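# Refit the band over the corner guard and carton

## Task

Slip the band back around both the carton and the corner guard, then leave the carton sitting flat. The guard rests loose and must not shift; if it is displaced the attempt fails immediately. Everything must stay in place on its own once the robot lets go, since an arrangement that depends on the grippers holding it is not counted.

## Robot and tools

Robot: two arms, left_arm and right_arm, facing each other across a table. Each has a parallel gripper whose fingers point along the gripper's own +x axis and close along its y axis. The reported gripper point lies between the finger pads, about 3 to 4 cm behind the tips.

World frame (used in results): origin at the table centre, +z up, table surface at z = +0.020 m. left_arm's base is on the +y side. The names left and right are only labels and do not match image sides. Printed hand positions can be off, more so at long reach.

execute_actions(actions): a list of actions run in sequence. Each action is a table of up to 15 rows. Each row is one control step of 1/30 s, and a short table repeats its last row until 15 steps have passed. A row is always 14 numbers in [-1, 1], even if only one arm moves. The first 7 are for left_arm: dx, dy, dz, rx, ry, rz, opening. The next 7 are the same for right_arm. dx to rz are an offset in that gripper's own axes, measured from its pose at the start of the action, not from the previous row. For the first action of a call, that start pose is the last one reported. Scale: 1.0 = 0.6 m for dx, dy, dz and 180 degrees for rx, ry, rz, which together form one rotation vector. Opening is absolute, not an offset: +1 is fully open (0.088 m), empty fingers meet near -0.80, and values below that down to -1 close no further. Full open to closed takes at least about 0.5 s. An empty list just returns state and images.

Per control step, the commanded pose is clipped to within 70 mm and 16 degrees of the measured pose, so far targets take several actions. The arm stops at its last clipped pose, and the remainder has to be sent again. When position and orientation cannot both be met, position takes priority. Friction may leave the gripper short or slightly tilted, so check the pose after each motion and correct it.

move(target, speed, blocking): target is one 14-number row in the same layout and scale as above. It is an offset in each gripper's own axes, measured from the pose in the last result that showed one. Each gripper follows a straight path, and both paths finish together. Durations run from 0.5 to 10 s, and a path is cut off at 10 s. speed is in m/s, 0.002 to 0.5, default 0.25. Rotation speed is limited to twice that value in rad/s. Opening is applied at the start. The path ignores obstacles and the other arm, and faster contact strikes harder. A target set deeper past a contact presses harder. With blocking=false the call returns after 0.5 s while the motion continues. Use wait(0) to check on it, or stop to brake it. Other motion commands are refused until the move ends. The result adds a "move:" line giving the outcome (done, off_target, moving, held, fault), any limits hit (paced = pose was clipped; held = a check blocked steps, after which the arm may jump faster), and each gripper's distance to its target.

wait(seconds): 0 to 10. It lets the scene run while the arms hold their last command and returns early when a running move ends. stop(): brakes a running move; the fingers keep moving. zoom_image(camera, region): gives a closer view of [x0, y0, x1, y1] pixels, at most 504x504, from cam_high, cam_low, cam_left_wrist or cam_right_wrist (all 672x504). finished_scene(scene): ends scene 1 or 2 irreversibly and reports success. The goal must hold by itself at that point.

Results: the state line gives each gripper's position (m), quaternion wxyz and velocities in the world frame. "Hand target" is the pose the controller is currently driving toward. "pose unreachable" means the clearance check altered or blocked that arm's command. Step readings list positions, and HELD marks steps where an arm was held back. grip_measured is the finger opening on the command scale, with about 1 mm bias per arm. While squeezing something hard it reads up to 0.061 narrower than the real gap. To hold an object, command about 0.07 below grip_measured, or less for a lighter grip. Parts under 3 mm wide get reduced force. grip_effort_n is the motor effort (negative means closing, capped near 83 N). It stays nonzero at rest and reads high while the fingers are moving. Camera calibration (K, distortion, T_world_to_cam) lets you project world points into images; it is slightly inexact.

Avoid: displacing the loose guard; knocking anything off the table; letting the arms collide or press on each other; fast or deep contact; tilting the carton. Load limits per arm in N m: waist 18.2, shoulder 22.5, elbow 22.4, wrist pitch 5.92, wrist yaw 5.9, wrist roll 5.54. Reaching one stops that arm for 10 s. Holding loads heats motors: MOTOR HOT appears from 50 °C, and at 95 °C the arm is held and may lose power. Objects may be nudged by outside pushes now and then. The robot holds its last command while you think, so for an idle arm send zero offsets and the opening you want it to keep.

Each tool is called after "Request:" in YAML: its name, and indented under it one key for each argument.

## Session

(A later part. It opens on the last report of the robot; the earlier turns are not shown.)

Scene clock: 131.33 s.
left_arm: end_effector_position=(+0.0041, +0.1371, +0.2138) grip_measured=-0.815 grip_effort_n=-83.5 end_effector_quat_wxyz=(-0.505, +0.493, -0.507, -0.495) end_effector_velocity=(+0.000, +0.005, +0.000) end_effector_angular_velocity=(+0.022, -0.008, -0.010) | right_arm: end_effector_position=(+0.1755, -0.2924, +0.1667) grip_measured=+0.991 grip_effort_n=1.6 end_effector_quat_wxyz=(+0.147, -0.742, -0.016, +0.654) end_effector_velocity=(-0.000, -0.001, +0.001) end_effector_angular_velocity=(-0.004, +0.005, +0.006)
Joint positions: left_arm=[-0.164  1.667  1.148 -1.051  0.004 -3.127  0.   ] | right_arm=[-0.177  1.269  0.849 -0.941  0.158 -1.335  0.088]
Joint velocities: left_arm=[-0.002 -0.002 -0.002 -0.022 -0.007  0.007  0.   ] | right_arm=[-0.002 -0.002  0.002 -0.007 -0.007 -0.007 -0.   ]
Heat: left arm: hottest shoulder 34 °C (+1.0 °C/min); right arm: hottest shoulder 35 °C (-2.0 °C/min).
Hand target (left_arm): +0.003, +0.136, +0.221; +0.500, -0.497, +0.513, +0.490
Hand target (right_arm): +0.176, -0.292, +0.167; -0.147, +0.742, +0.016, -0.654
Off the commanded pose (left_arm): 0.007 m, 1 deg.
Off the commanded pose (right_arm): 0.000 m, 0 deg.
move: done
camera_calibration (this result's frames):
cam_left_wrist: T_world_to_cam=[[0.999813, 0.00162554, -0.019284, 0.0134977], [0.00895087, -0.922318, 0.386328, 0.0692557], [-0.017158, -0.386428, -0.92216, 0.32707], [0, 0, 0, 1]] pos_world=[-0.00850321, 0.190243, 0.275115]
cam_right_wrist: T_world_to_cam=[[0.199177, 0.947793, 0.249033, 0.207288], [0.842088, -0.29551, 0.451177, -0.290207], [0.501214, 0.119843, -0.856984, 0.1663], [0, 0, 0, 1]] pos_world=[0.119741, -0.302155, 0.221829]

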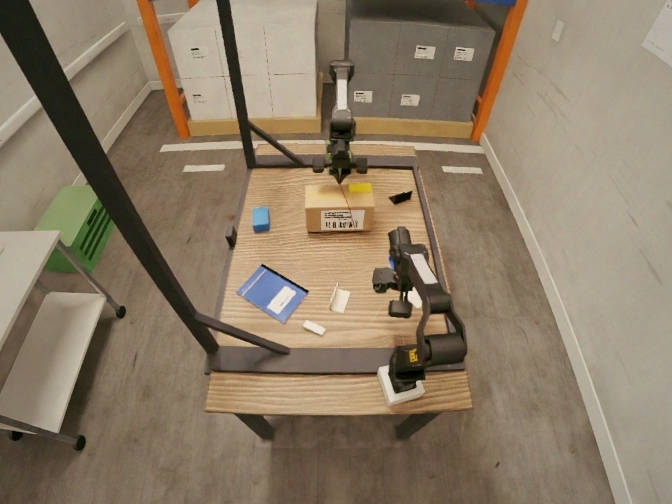

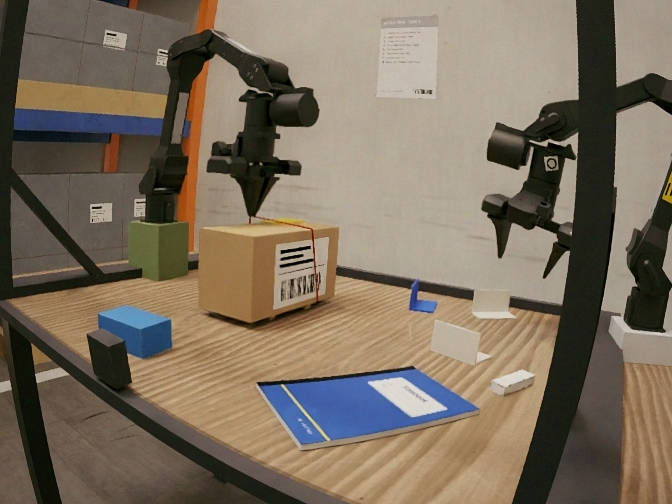

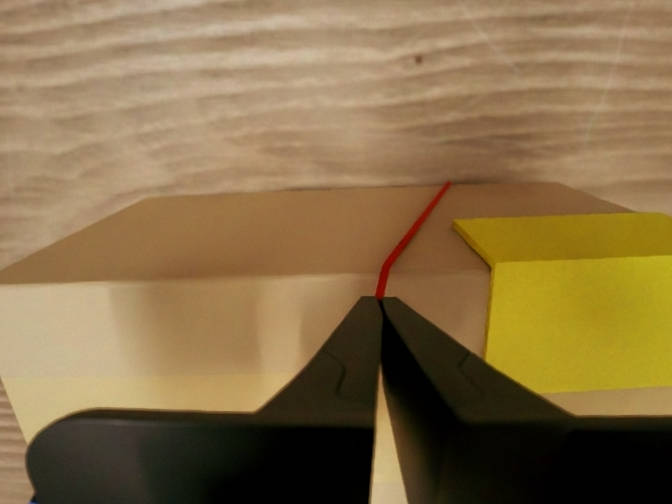

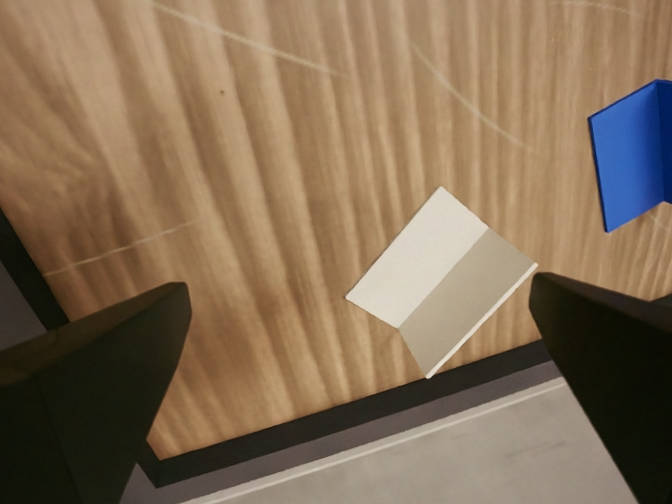

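Request:
move:
  target: [-0.025,0,0.034,0,0,0,-0.9,0,0,0,0,0,0,1]
  speed: 0.025

Scene clock: 136.00 s.
left_arm: end_effector_position=(+0.0056, +0.1515, +0.2267) grip_measured=-0.815 grip_effort_n=-83.5 end_effector_quat_wxyz=(-0.504, +0.496, -0.507, -0.493) end_effector_velocity=(+0.000, +0.004, -0.001) end_effector_angular_velocity=(+0.012, -0.007, +0.005) | right_arm: end_effector_position=(+0.1755, -0.2924, +0.1667) grip_measured=+0.991 grip_effort_n=1.2 end_effector_quat_wxyz=(+0.147, -0.742, -0.016, +0.654) end_effector_velocity=(-0.000, -0.007, -0.003) end_effector_angular_velocity=(-0.030, +0.001, +0.020)
Joint positions: left_arm=[-0.162  1.596  1.125 -1.094 -0.001 -3.127  0.   ] | right_arm=[-0.177  1.269  0.849 -0.941  0.158 -1.335  0.088]
Joint velocities: left_arm=[-0.002 -0.002 -0.007 -0.007 -0.007 -0.007  0.   ] | right_arm=[-0.002 -0.002 -0.007 -0.022 -0.007 -0.022 -0.   ]
Heat: left arm: hottest shoulder 34 °C (+1.0 °C/min); right arm: hottest shoulder 35 °C (-2.0 °C/min).
Hand target (left_arm): +0.004, +0.157, +0.229; +0.505, -0.493, +0.507, +0.495
Hand target (right_arm): +0.176, -0.292, +0.167; -0.147, +0.742, +0.016, -0.654
Off the commanded pose (left_arm): 0.006 m, 0 deg.
Off the commanded pose (right_arm): 0.000 m, 0 deg.
move: done
camera_calibration (this result's frames):
cam_left_wrist: T_world_to_cam=[[0.999889, 0.0038367, -0.0143865, 0.0107635], [0.00916147, -0.920204, 0.391332, 0.0761454], [-0.0117371, -0.39142, -0.920137, 0.344817], [0, 0, 0, 1]] pos_world=[-0.00741277, 0.204996, 0.287635]
cam_right_wrist: T_world_to_cam=[[0.199177, 0.947793, 0.249033, 0.207288], [0.842088, -0.29551, 0.451177, -0.290207], [0.501214, 0.119843, -0.856984, 0.1663], [0, 0, 0, 1]] pos_world=[0.119741, -0.302155, 0.221829]

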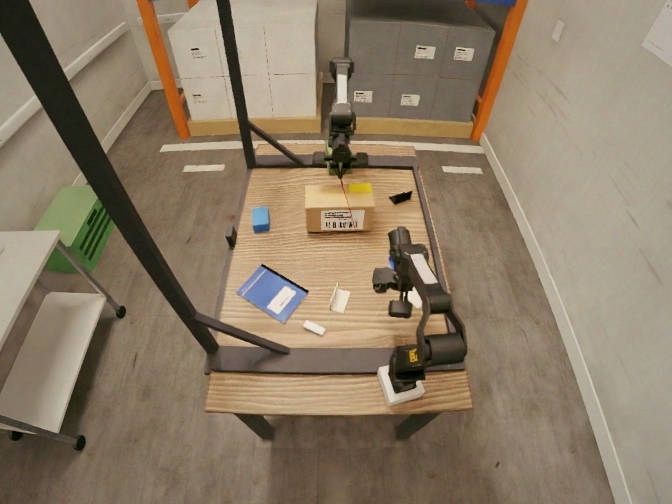

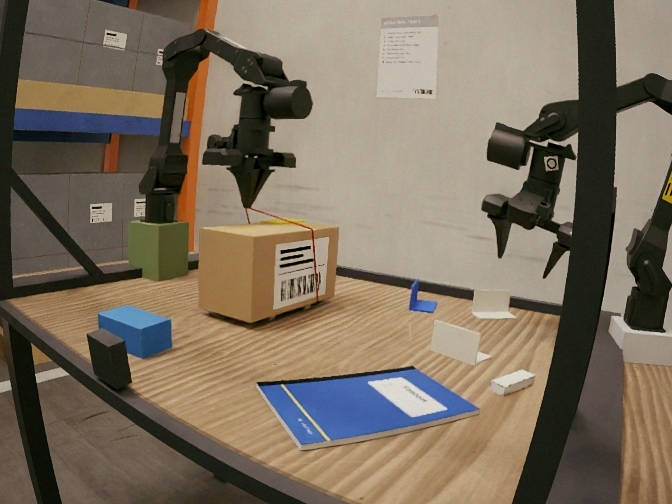

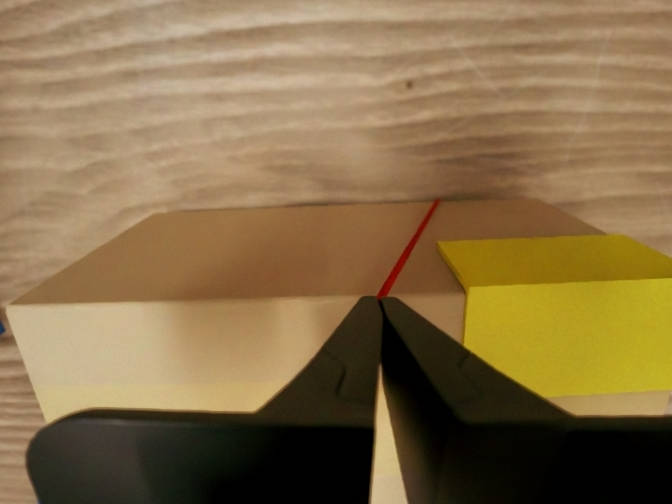

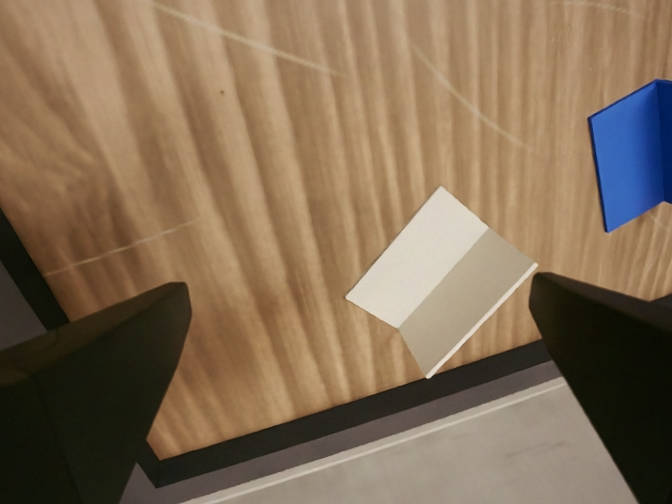

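Request:
move:
  target: [0,-0.075,0.014,0,0,0,-0.9,0,0,0,0,0,0,1]
  speed: 0.025

Scene clock: 144.40 s.
left_arm: end_effector_position=(+0.0508, +0.1542, +0.2256) grip_measured=-0.815 grip_effort_n=-83.5 end_effector_quat_wxyz=(-0.503, +0.498, -0.506, -0.492) end_effector_velocity=(+0.001, +0.003, -0.001) end_effector_angular_velocity=(+0.013, -0.005, +0.010) | right_arm: end_effector_position=(+0.1755, -0.2924, +0.1667) grip_measured=+0.991 grip_effort_n=1.2 end_effector_quat_wxyz=(+0.147, -0.742, -0.016, +0.654) end_effector_velocity=(-0.000, -0.005, -0.001) end_effector_angular_velocity=(-0.023, +0.004, +0.006)
Joint positions: left_arm=[ 0.003  1.596  1.12  -1.085 -0.002 -2.965  0.   ] | right_arm=[-0.177  1.269  0.849 -0.941  0.158 -1.335  0.088]
Joint velocities: left_arm=[ 0.002  0.002 -0.002 -0.007 -0.007 -0.007  0.   ] | right_arm=[-0.002 -0.002 -0.002 -0.022 -0.007 -0.007 -0.   ]
Heat: left arm: hottest shoulder 35 °C (+2.0 °C/min); right arm: hottest shoulder 35 °C (-2.0 °C/min).
Hand target (left_arm): +0.051, +0.159, +0.227; +0.504, -0.497, +0.507, +0.493
Hand target (right_arm): +0.176, -0.292, +0.167; -0.147, +0.742, +0.016, -0.654
Off the commanded pose (left_arm): 0.005 m, 0 deg.
Off the commanded pose (right_arm): 0.000 m, 0 deg.
move: done
camera_calibration (this result's frames):
cam_left_wrist: T_world_to_cam=[[0.999917, 0.00608875, -0.0113318, -0.03551], [0.0100713, -0.918572, 0.395125, 0.0774986], [-0.00800323, -0.395206, -0.918558, 0.345416], [0, 0, 0, 1]] pos_world=[0.037491, 0.207915, 0.28626]
cam_right_wrist: T_world_to_cam=[[0.199177, 0.947793, 0.249033, 0.207288], [0.842088, -0.29551, 0.451177, -0.290207], [0.501214, 0.119843, -0.856984, 0.1663], [0, 0, 0, 1]] pos_world=[0.119741, -0.302155, 0.221829]

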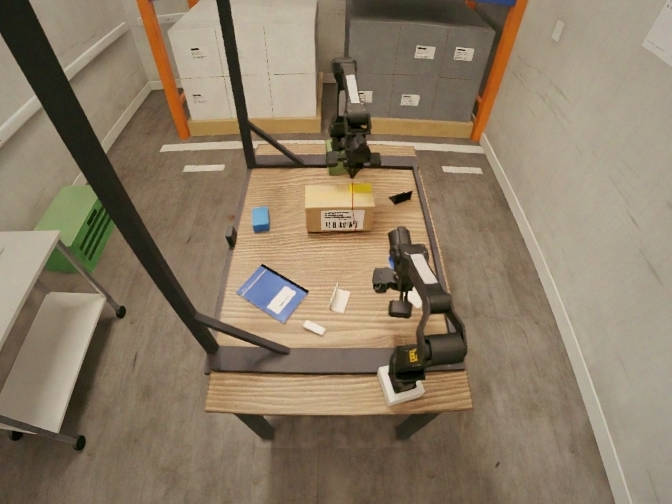

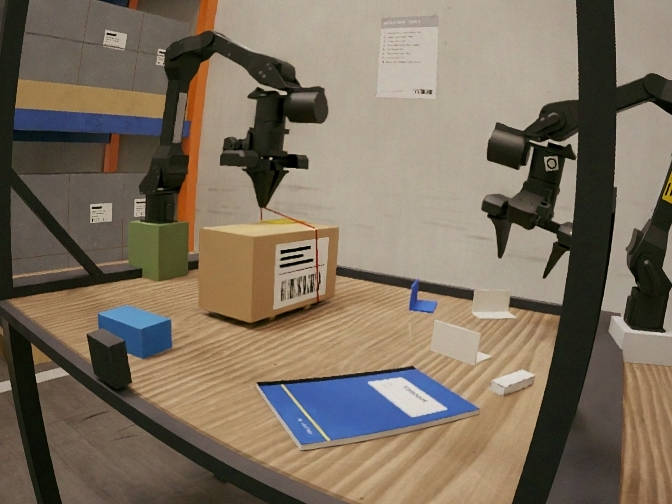

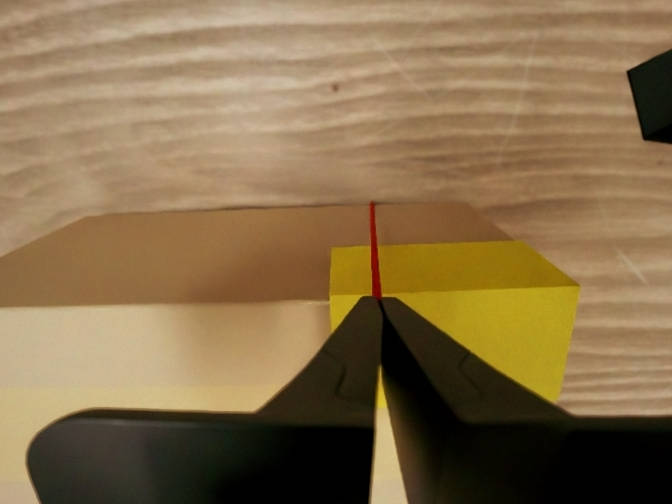

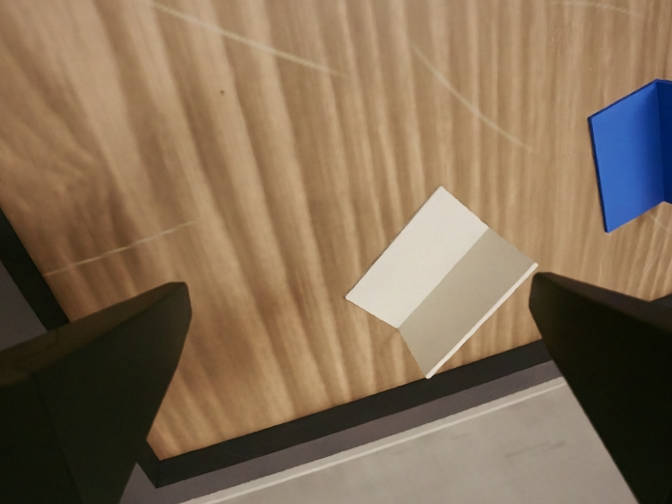

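Request:
move:
  target: [0,-0.014,0,0,0,0,-0.9,0,0,0,0,0,0,1]
  speed: 0.015

Scene clock: 170.83 s.
left_arm: end_effector_position=(+0.0579, +0.1536, +0.2257) grip_measured=-0.815 grip_effort_n=-83.5 end_effector_quat_wxyz=(-0.502, +0.501, -0.508, -0.490) end_effector_velocity=(+0.000, +0.002, +0.001) end_effector_angular_velocity=(+0.004, -0.006, +0.020) | right_arm: end_effector_position=(+0.1755, -0.2924, +0.1667) grip_measured=+0.991 grip_effort_n=1.6 end_effector_quat_wxyz=(+0.147, -0.742, -0.016, +0.654) end_effector_velocity=(+0.002, -0.002, -0.000) end_effector_angular_velocity=(-0.010, -0.012, +0.017)
Joint positions: left_arm=[ 0.028  1.596  1.121 -1.077 -0.002 -2.941  0.   ] | right_arm=[-0.177  1.269  0.849 -0.941  0.158 -1.335  0.088]
Joint velocities: left_arm=[-0.002 -0.007 -0.002 -0.007 -0.007 -0.022  0.   ] | right_arm=[-0.002 -0.002 -0.002 -0.007  0.007 -0.022 -0.   ]
Heat: left arm: hottest shoulder 37 °C (+3.0 °C/min); right arm: hottest shoulder 34 °C (-1.0 °C/min).
Hand target (left_arm): +0.059, +0.154, +0.226; +0.503, -0.499, +0.506, +0.492
Hand target (right_arm): +0.176, -0.292, +0.167; -0.147, +0.742, +0.016, -0.654
Off the commanded pose (left_arm): 0.001 m, 0 deg.
Off the commanded pose (right_arm): 0.000 m, 0 deg.
move: done
camera_calibration (this result's frames):
cam_left_wrist: T_world_to_cam=[[0.999928, 0.00714978, -0.00964195, -0.0431858], [0.0104271, -0.915306, 0.402624, 0.0745699], [-0.00594667, -0.402696, -0.915315, 0.345626], [0, 0, 0, 1]] pos_world=[0.0444604, 0.207745, 0.285916]
cam_right_wrist: T_world_to_cam=[[0.199177, 0.947793, 0.249033, 0.207288], [0.842088, -0.29551, 0.451177, -0.290207], [0.501214, 0.119843, -0.856984, 0.1663], [0, 0, 0, 1]] pos_world=[0.119741, -0.302155, 0.221829]

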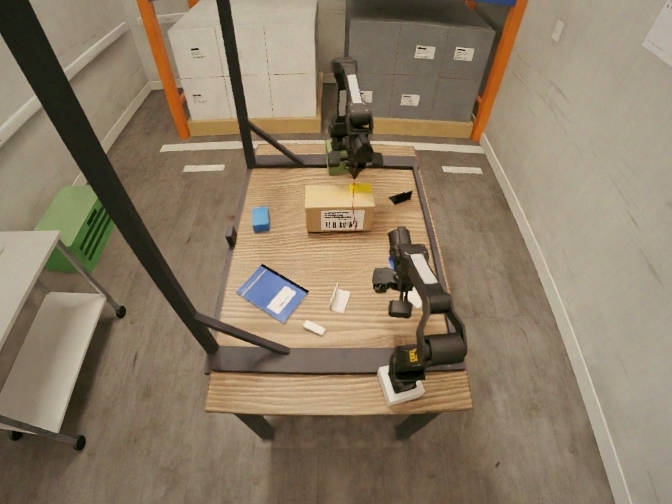

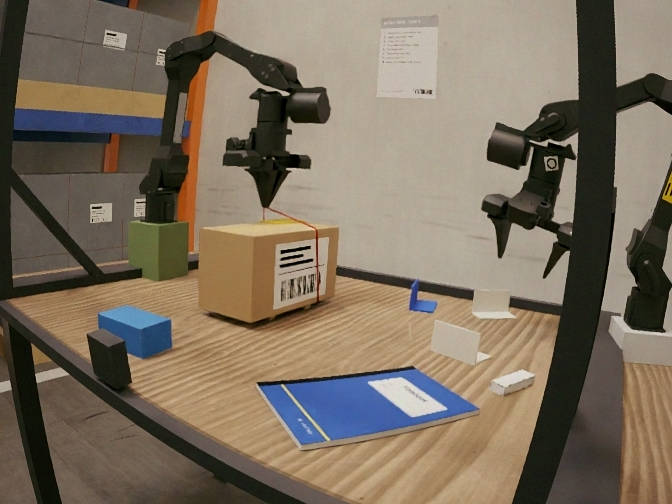

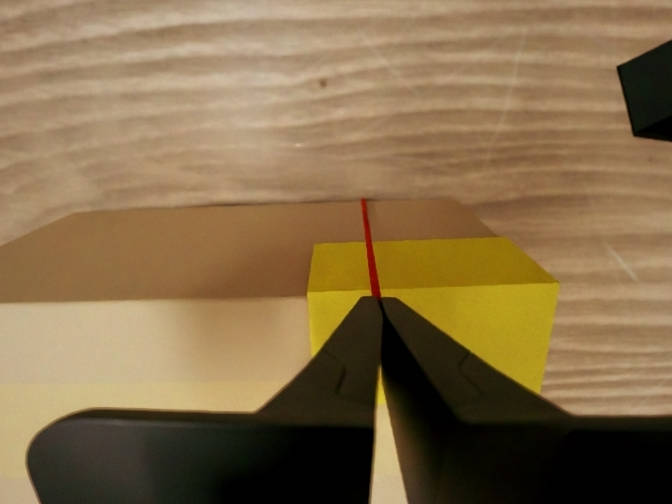

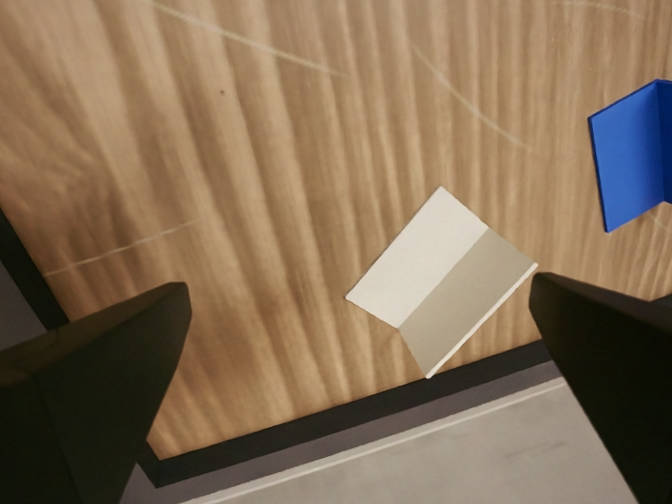

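Request:
move:
  target: [0.022,0.002,-0.036,0,0,0,-0.9,0,0,0,0,0,0,1]
  speed: 0.018

Scene clock: 177.40 s.
left_arm: end_effector_position=(+0.0569, +0.1343, +0.2141) grip_measured=-0.815 grip_effort_n=-83.5 end_effector_quat_wxyz=(-0.502, +0.501, -0.509, -0.488) end_effector_velocity=(+0.000, -0.000, +0.002) end_effector_angular_velocity=(-0.001, -0.007, +0.005) | right_arm: end_effector_position=(+0.1755, -0.2924, +0.1667) grip_measured=+0.991 grip_effort_n=1.2 end_effector_quat_wxyz=(+0.147, -0.742, -0.016, +0.654) end_effector_velocity=(-0.002, -0.002, -0.002) end_effector_angular_velocity=(-0.014, +0.005, +0.011)
Joint positions: left_arm=[ 0.013  1.675  1.157 -1.031 -0.002 -2.952  0.   ] | right_arm=[-0.177  1.269  0.849 -0.941  0.158 -1.335  0.088]
Joint velocities: left_arm=[-0.002 -0.002  0.007 -0.007 -0.007 -0.007  0.   ] | right_arm=[ 0.002  0.002 -0.002 -0.007 -0.007 -0.007 -0.   ]
Heat: left arm: hottest shoulder 36 °C (+2.0 °C/min); right arm: hottest shoulder 34 °C (-1.0 °C/min).
Hand target (left_arm): +0.057, +0.132, +0.213; +0.502, -0.501, +0.508, +0.489
Hand target (right_arm): +0.176, -0.292, +0.167; -0.147, +0.742, +0.016, -0.654
Off the commanded pose (left_arm): 0.003 m, 0 deg.
Off the commanded pose (right_arm): 0.000 m, 0 deg.
move: done
camera_calibration (this result's frames):
cam_left_wrist: T_world_to_cam=[[0.999951, 0.00330032, -0.00928393, -0.0417108], [0.00678387, -0.913946, 0.40578, 0.0609505], [-0.0071458, -0.405823, -0.913924, 0.327357], [0, 0, 0, 1]] pos_world=[0.0436345, 0.188692, 0.274059]
cam_right_wrist: T_world_to_cam=[[0.199177, 0.947793, 0.249033, 0.207288], [0.842088, -0.29551, 0.451177, -0.290207], [0.501214, 0.119843, -0.856984, 0.1663], [0, 0, 0, 1]] pos_world=[0.119741, -0.302155, 0.221829]

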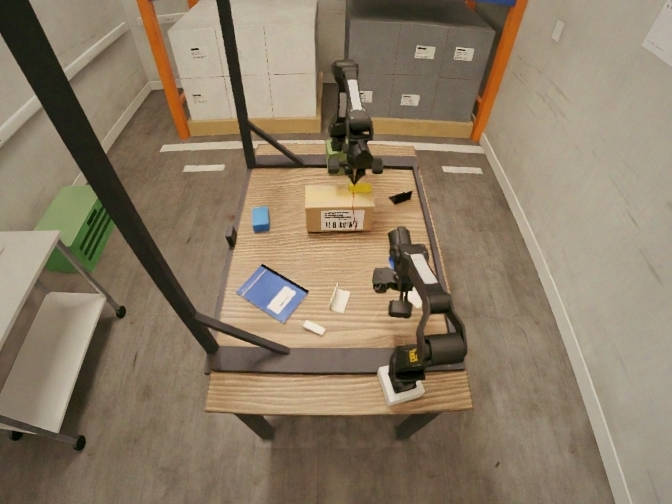

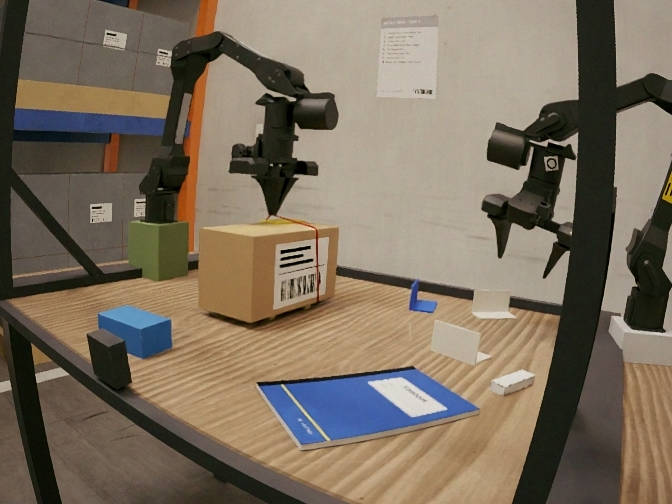

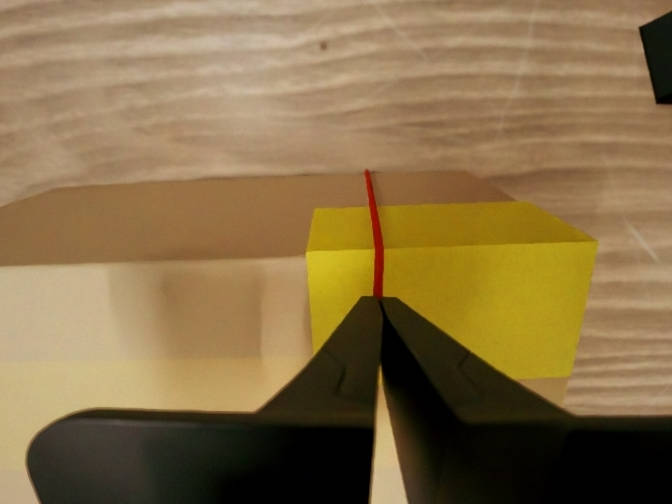

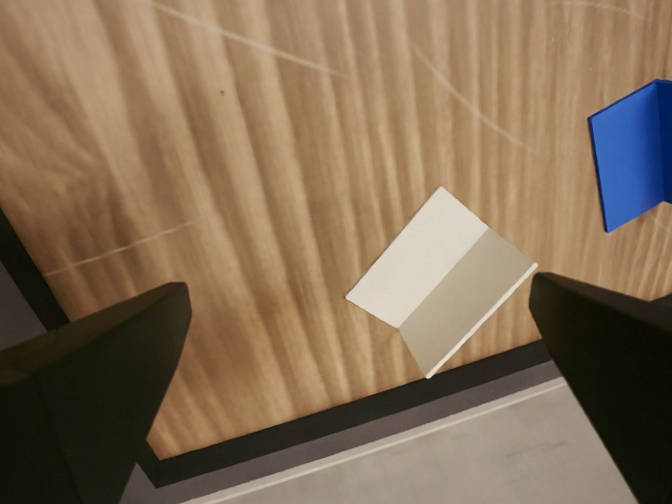

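Request:
move:
  target: [0.016,-0.002,0,0,0,0,-0.9,0,0,0,0,0,0,1]
  speed: 0.012

Scene clock: 181.90 s.
left_arm: end_effector_position=(+0.0577, +0.1319, +0.2096) grip_measured=-0.815 grip_effort_n=-83.5 end_effector_quat_wxyz=(-0.498, +0.506, -0.512, -0.483) end_effector_velocity=(-0.000, +0.002, +0.000) end_effector_angular_velocity=(+0.008, -0.006, +0.005) | right_arm: end_effector_position=(+0.1755, -0.2924, +0.1667) grip_measured=+0.991 grip_effort_n=1.6 end_effector_quat_wxyz=(+0.147, -0.742, -0.016, +0.654) end_effector_velocity=(-0.000, -0.003, -0.001) end_effector_angular_velocity=(-0.009, +0.005, +0.006)
Joint positions: left_arm=[ 0.014  1.675  1.139 -0.996 -0.002 -2.953  0.   ] | right_arm=[-0.177  1.269  0.849 -0.941  0.158 -1.335  0.088]
Joint velocities: left_arm=[-0.002 -0.002 -0.002 -0.007 -0.007 -0.007  0.   ] | right_arm=[-0.002 -0.007 -0.007 -0.007 -0.007 -0.007 -0.   ]
Heat: left arm: hottest shoulder 36 °C (+2.0 °C/min); right arm: hottest shoulder 34 °C (-1.0 °C/min).
Hand target (left_arm): +0.058, +0.134, +0.205; +0.502, -0.501, +0.509, +0.488
Hand target (right_arm): +0.176, -0.292, +0.167; -0.147, +0.742, +0.016, -0.654
Off the commanded pose (left_arm): 0.006 m, 1 deg.
Off the commanded pose (right_arm): 0.000 m, 0 deg.
move: done
camera_calibration (this result's frames):
cam_left_wrist: T_world_to_cam=[[0.999967, 0.00469489, -0.00655818, -0.0432394], [0.00701907, -0.907094, 0.42087, 0.056525], [-0.00397294, -0.420903, -0.907097, 0.322749], [0, 0, 0, 1]] pos_world=[0.0441235, 0.187322, 0.268691]
cam_right_wrist: T_world_to_cam=[[0.199177, 0.947793, 0.249033, 0.207288], [0.842088, -0.29551, 0.451177, -0.290207], [0.501214, 0.119843, -0.856984, 0.1663], [0, 0, 0, 1]] pos_world=[0.119741, -0.302155, 0.221829]

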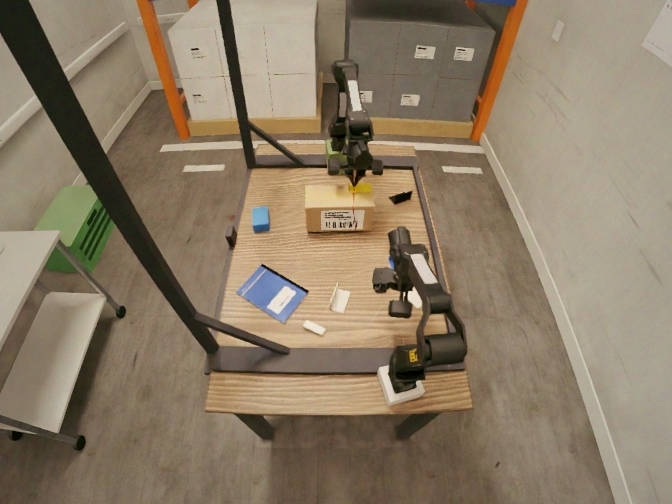

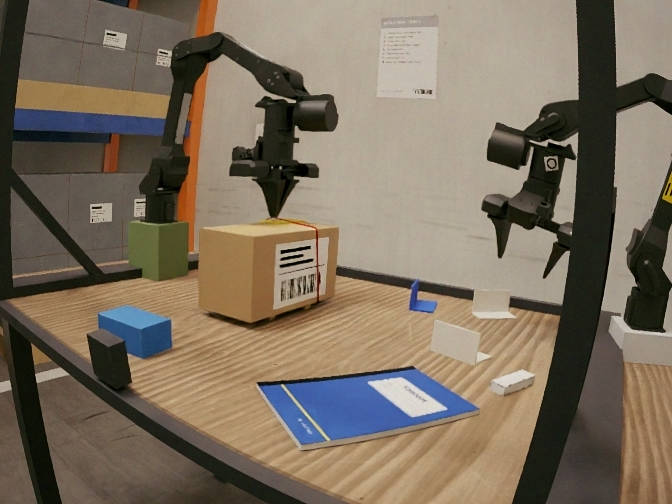

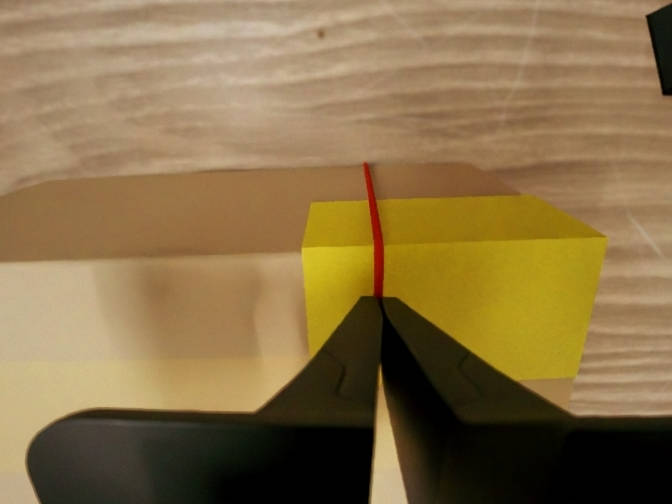

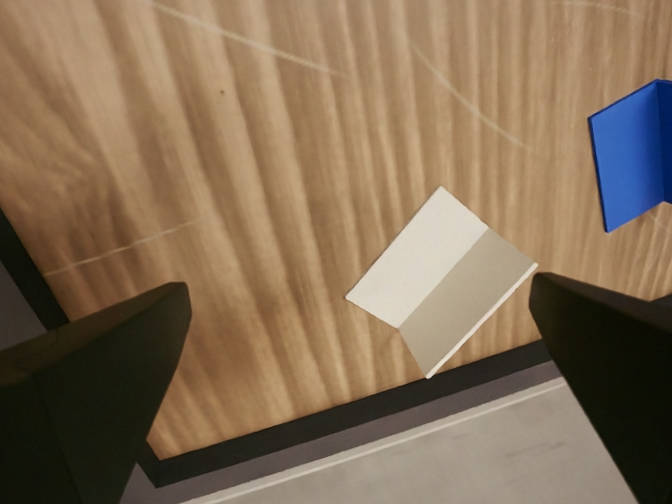

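Request:
execute_actions:
  actions:
    - [[0,0,0,0,0,0,-0.72,0,0,0,0,0,0,1]]
    - [[0,0,0,0,0,0,-0.55,0,0,0,0,0,0,1]]

Request:
move:
  target: [-0.11,0,-0.06,0,0,0,-0.51,0,0,0,0,0,0,1]
  speed: 0.08

Scene clock: 186.10 s.
left_arm: end_effector_position=(+0.0576, +0.1320, +0.2095) grip_measured=-0.554 grip_effort_n=16.5 end_effector_quat_wxyz=(-0.498, +0.506, -0.512, -0.483) end_effector_velocity=(-0.000, +0.002, -0.001) end_effector_angular_velocity=(+0.013, -0.005, +0.005) | right_arm: end_effector_position=(+0.1755, -0.2924, +0.1667) grip_measured=+0.991 grip_effort_n=1.6 end_effector_quat_wxyz=(+0.147, -0.742, -0.016, +0.654) end_effector_velocity=(-0.002, -0.001, -0.000) end_effector_angular_velocity=(-0.011, +0.002, +0.025)
Joint positions: left_arm=[ 0.014  1.675  1.138 -0.995 -0.002 -2.953  0.012] | right_arm=[-0.177  1.269  0.849 -0.941  0.158 -1.335  0.088]
Joint velocities: left_arm=[-0.002  0.002 -0.002 -0.007 -0.007 -0.007  0.   ] | right_arm=[ 0.002  0.002  0.002 -0.007 -0.007 -0.022 -0.   ]
Heat: left arm: hottest shoulder 36 °C (+2.0 °C/min); right arm: hottest shoulder 34 °C (-1.0 °C/min).
Hand target (left_arm): +0.058, +0.132, +0.210; +0.498, -0.506, +0.512, +0.483
Hand target (right_arm): +0.176, -0.292, +0.167; -0.147, +0.742, +0.016, -0.654
Off the commanded pose (left_arm): 0.000 m, 0 deg.
Off the commanded pose (right_arm): 0.000 m, 0 deg.
Step readings (end_effector_position; steps 1 to 15: 1st action; 16 to 30: 2nd action):
0: left_arm (+0.0576, +0.1320, +0.2095) | right_arm (+0.1755, -0.2924, +0.1667)
1: left_arm (+0.0576, +0.1320, +0.2095) | right_arm (+0.1755, -0.2924, +0.1667)
2: left_arm (+0.0576, +0.1320, +0.2095) | right_arm (+0.1755, -0.2924, +0.1667)
4: left_arm (+0.0576, +0.1320, +0.2095) | right_arm (+0.1755, -0.2924, +0.1667)
8: left_arm (+0.0576, +0.1320, +0.2095) | right_arm (+0.1755, -0.2924, +0.1667)
15: left_arm (+0.0576, +0.1320, +0.2095) | right_arm (+0.1755, -0.2924, +0.1667)
16: left_arm (+0.0576, +0.1320, +0.2095) | right_arm (+0.1755, -0.2924, +0.1667)
17: left_arm (+0.0576, +0.1320, +0.2095) | right_arm (+0.1755, -0.2924, +0.1667)
19: left_arm (+0.0576, +0.1320, +0.2095) | right_arm (+0.1755, -0.2924, +0.1667)
23: left_arm (+0.0576, +0.1320, +0.2095) | right_arm (+0.1755, -0.2924, +0.1667)
30: end_effector_position above
camera_calibration (this result's frames):
cam_left_wrist: T_world_to_cam=[[0.999967, 0.00469489, -0.00655818, -0.0432355], [0.00701907, -0.907094, 0.42087, 0.056589], [-0.00397294, -0.420903, -0.907097, 0.322677], [0, 0, 0, 1]] pos_world=[0.0441188, 0.18735, 0.268599]
cam_right_wrist: T_world_to_cam=[[0.199177, 0.947793, 0.249033, 0.207288], [0.842088, -0.29551, 0.451177, -0.290207], [0.501214, 0.119843, -0.856984, 0.1663], [0, 0, 0, 1]] pos_world=[0.119741, -0.302155, 0.221829]

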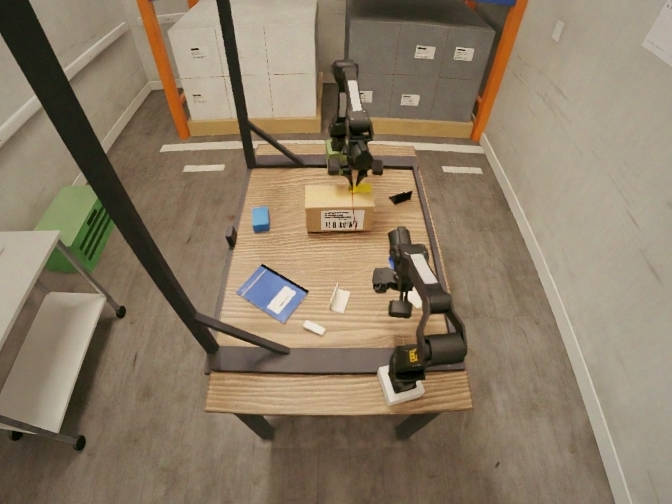

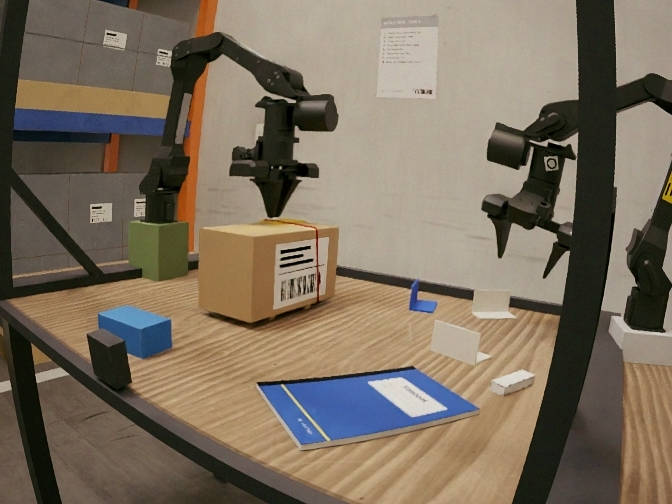

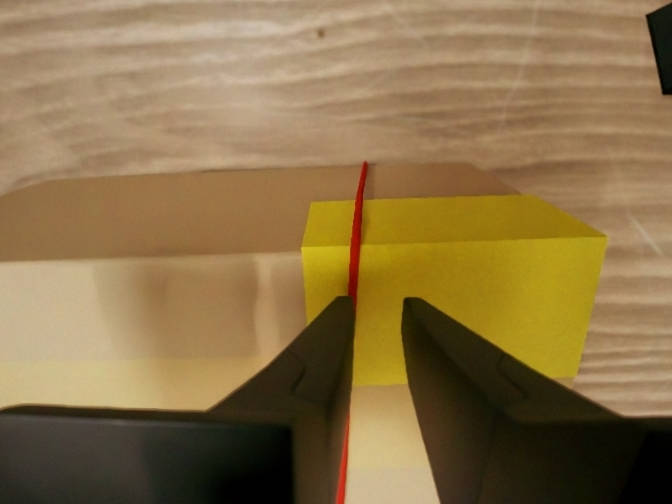

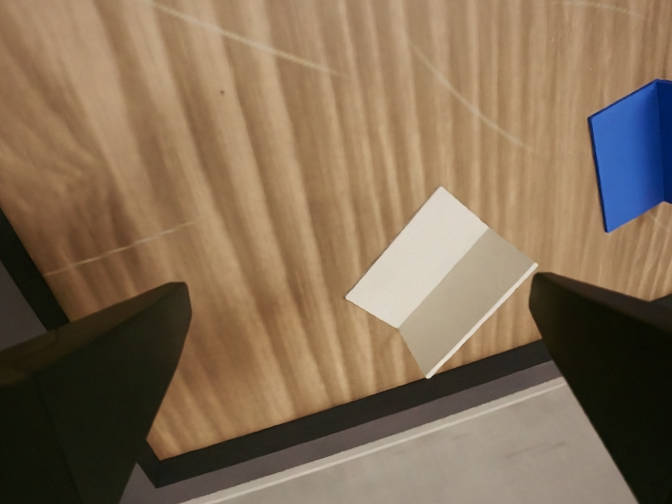

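Scene clock: 187.40 s.
left_arm: end_effector_position=(+0.0567, +0.1005, +0.2792) grip_measured=-0.513 grip_effort_n=17.0 end_effector_quat_wxyz=(-0.496, +0.508, -0.515, -0.480) end_effector_velocity=(-0.002, +0.000, -0.003) end_effector_angular_velocity=(+0.016, +0.009, -0.010) | right_arm: end_effector_position=(+0.1755, -0.2924, +0.1667) grip_measured=+0.991 grip_effort_n=1.2 end_effector_quat_wxyz=(+0.147, -0.742, -0.016, +0.654) end_effector_velocity=(+0.003, +0.001, +0.000) end_effector_angular_velocity=(+0.007, -0.008, -0.002)
Joint positions: left_arm=[-0.005  1.743  1.496 -1.275 -0.002 -2.969  0.014] | right_arm=[-0.177  1.269  0.849 -0.941  0.158 -1.335  0.088]
Joint velocities: left_arm=[-0.002  0.012  0.002 -0.007  0.007  0.007  0.   ] | right_arm=[-0.007 -0.002 -0.002  0.007  0.007 -0.007 -0.   ]
Heat: left arm: hottest shoulder 35 °C (+1.0 °C/min); right arm: hottest shoulder 34 °C (-1.0 °C/min).
Hand target (left_arm): +0.056, +0.098, +0.277; +0.498, -0.506, +0.512, +0.483
Hand target (right_arm): +0.176, -0.292, +0.167; -0.147, +0.742, +0.016, -0.654
Off the commanded pose (left_arm): 0.003 m, 1 deg.
Off the commanded pose (right_arm): 0.000 m, 0 deg.
move: done
camera_calibration (this result's frames):
cam_left_wrist: T_world_to_cam=[[0.999983, 0.00156722, -0.00570273, -0.0415619], [0.00386652, -0.902882, 0.429871, -0.00404766], [-0.00447519, -0.429885, -0.902872, 0.372348], [0, 0, 0, 1]] pos_world=[0.0432431, 0.156478, 0.337686]
cam_right_wrist: T_world_to_cam=[[0.199177, 0.947793, 0.249033, 0.207288], [0.842088, -0.29551, 0.451177, -0.290207], [0.501214, 0.119843, -0.856984, 0.1663], [0, 0, 0, 1]] pos_world=[0.119741, -0.302155, 0.221829]

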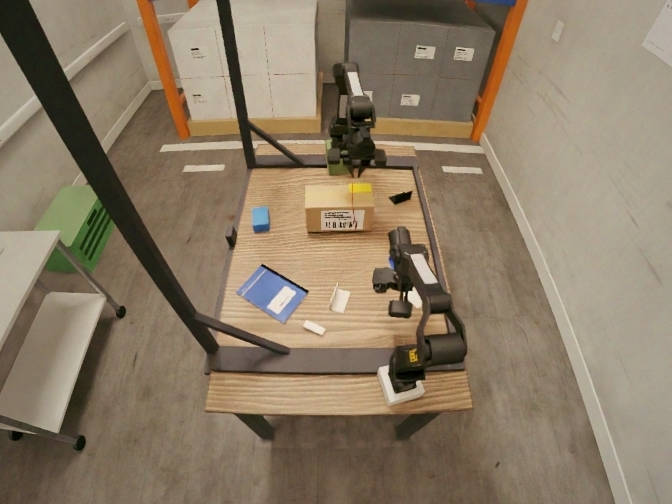

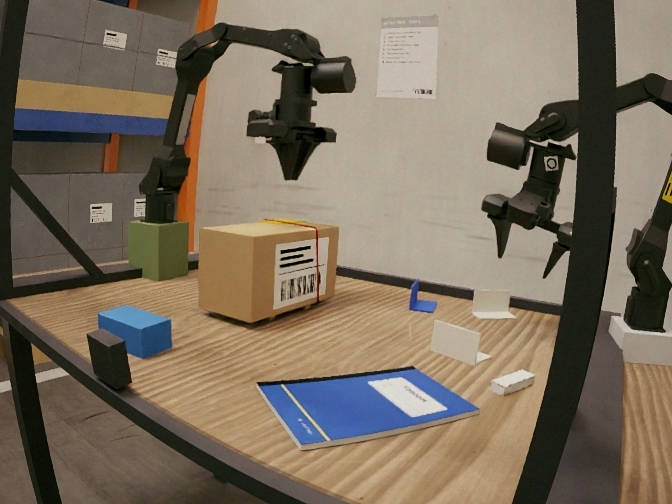

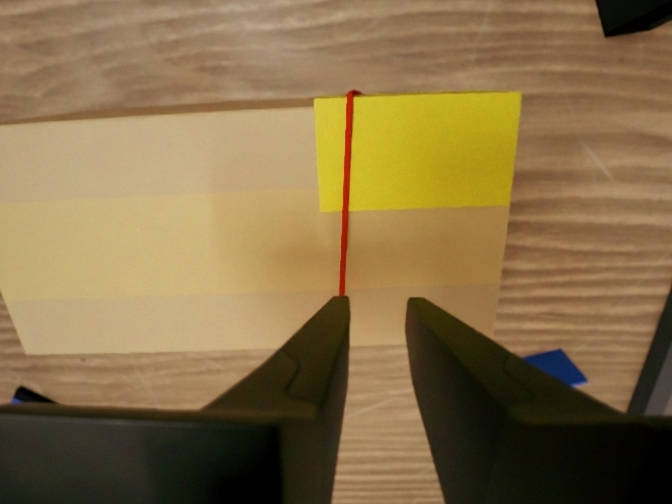

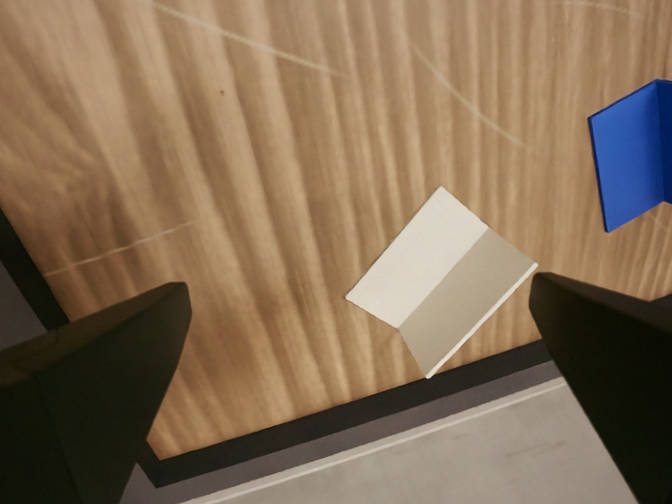

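Request:
execute_actions:
  actions: []

Scene clock: 194.77 s.
left_arm: end_effector_position=(+0.0567, +0.1004, +0.2792) grip_measured=-0.513 grip_effort_n=16.5 end_effector_quat_wxyz=(-0.497, +0.508, -0.515, -0.480) end_effector_velocity=(-0.002, +0.002, +0.000) end_effector_angular_velocity=(+0.006, +0.009, +0.005) | right_arm: end_effector_position=(+0.1755, -0.2924, +0.1667) grip_measured=+0.991 grip_effort_n=1.2 end_effector_quat_wxyz=(+0.147, -0.742, -0.016, +0.654) end_effector_velocity=(-0.000, -0.001, +0.002) end_effector_angular_velocity=(+0.003, +0.009, -0.008)
Joint positions: left_arm=[-0.005  1.744  1.497 -1.276 -0.002 -2.969  0.014] | right_arm=[-0.177  1.269  0.849 -0.941  0.158 -1.335  0.088]
Joint velocities: left_arm=[-0.002 -0.002 -0.002 -0.007  0.007 -0.007  0.   ] | right_arm=[-0.002 -0.007  0.002 -0.007 -0.007  0.007  0.   ]
Heat: left arm: hottest shoulder 35 °C (+1.0 °C/min); right arm: hottest shoulder 34 °C (-1.0 °C/min).
Hand target (left_arm): +0.056, +0.098, +0.277; +0.498, -0.506, +0.512, +0.483
Hand target (right_arm): +0.176, -0.292, +0.167; -0.147, +0.742, +0.016, -0.654
Off the commanded pose (left_arm): 0.003 m, 1 deg.
Off the commanded pose (right_arm): 0.000 m, 0 deg.
camera_calibration (this result's frames):
cam_left_wrist: T_world_to_cam=[[0.999982, 0.00157157, -0.00581502, -0.0415354], [0.00391527, -0.903206, 0.429189, -0.00387981], [-0.00457766, -0.429204, -0.903196, 0.372411], [0, 0, 0, 1]] pos_world=[0.0432546, 0.156401, 0.337783]
cam_right_wrist: T_world_to_cam=[[0.199177, 0.947793, 0.249033, 0.207288], [0.842088, -0.29551, 0.451177, -0.290207], [0.501214, 0.119843, -0.856984, 0.1663], [0, 0, 0, 1]] pos_world=[0.119741, -0.302155, 0.221829]

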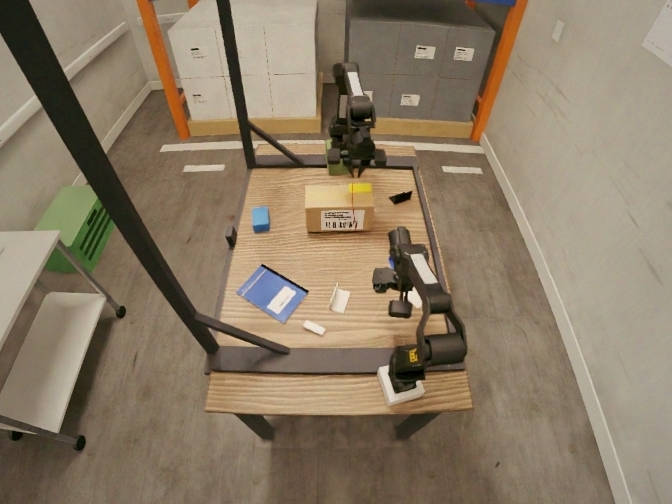

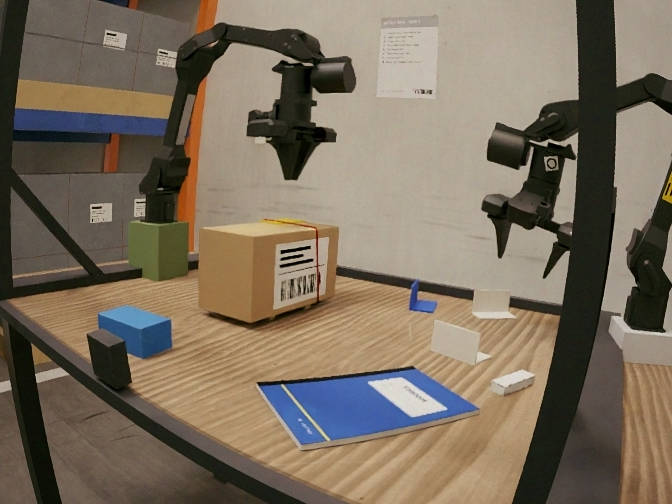

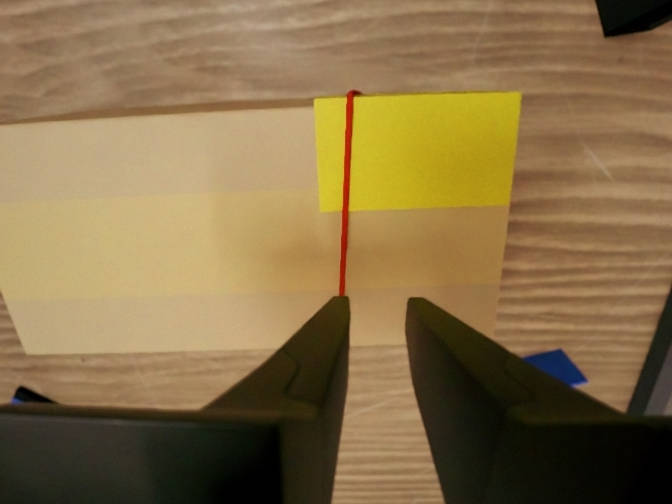

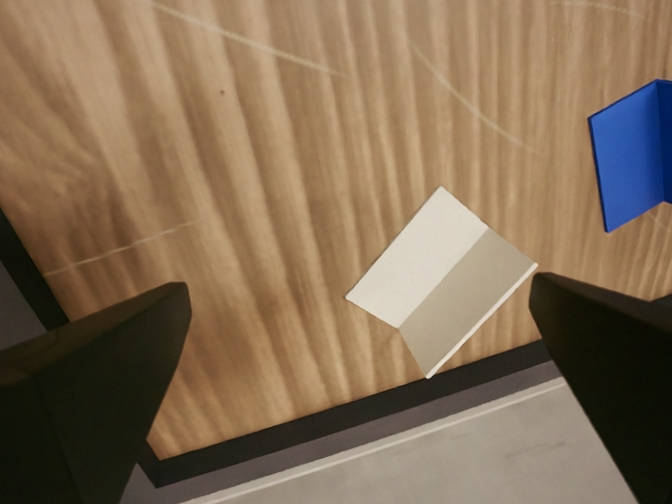

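Request:
zoom_image:
  camera: "cam_high"
  region: [290, 160, 410, 250]

Request:
zoom_image:
  camera: "cam_low"
  region: [180, 200, 360, 335]

Region (290, 160, 410, 250) of cam_high's 672x504 image, scaled by 4.200, with more detail than that image has; it fills the top 378 rows of this view, and the rest is white.

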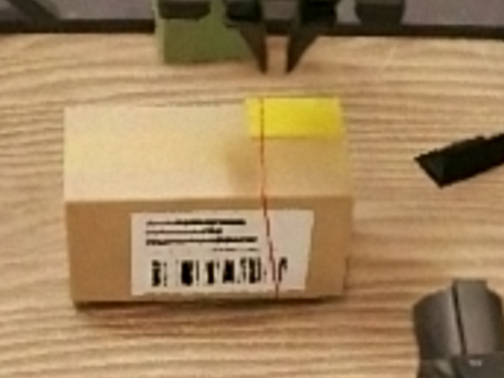

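Region (180, 200, 360, 335) of cam_low's 672x504 image, scaled by 2.800, with more detail than that image has; it fills the top 378 rows of this view, and the rest is white.

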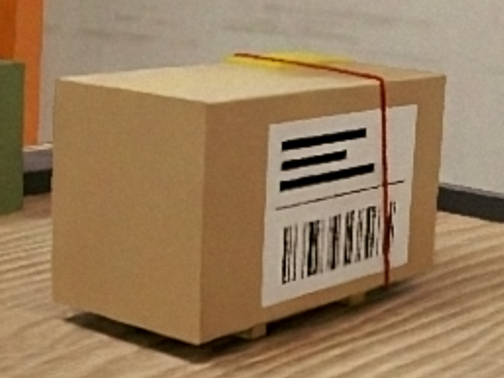

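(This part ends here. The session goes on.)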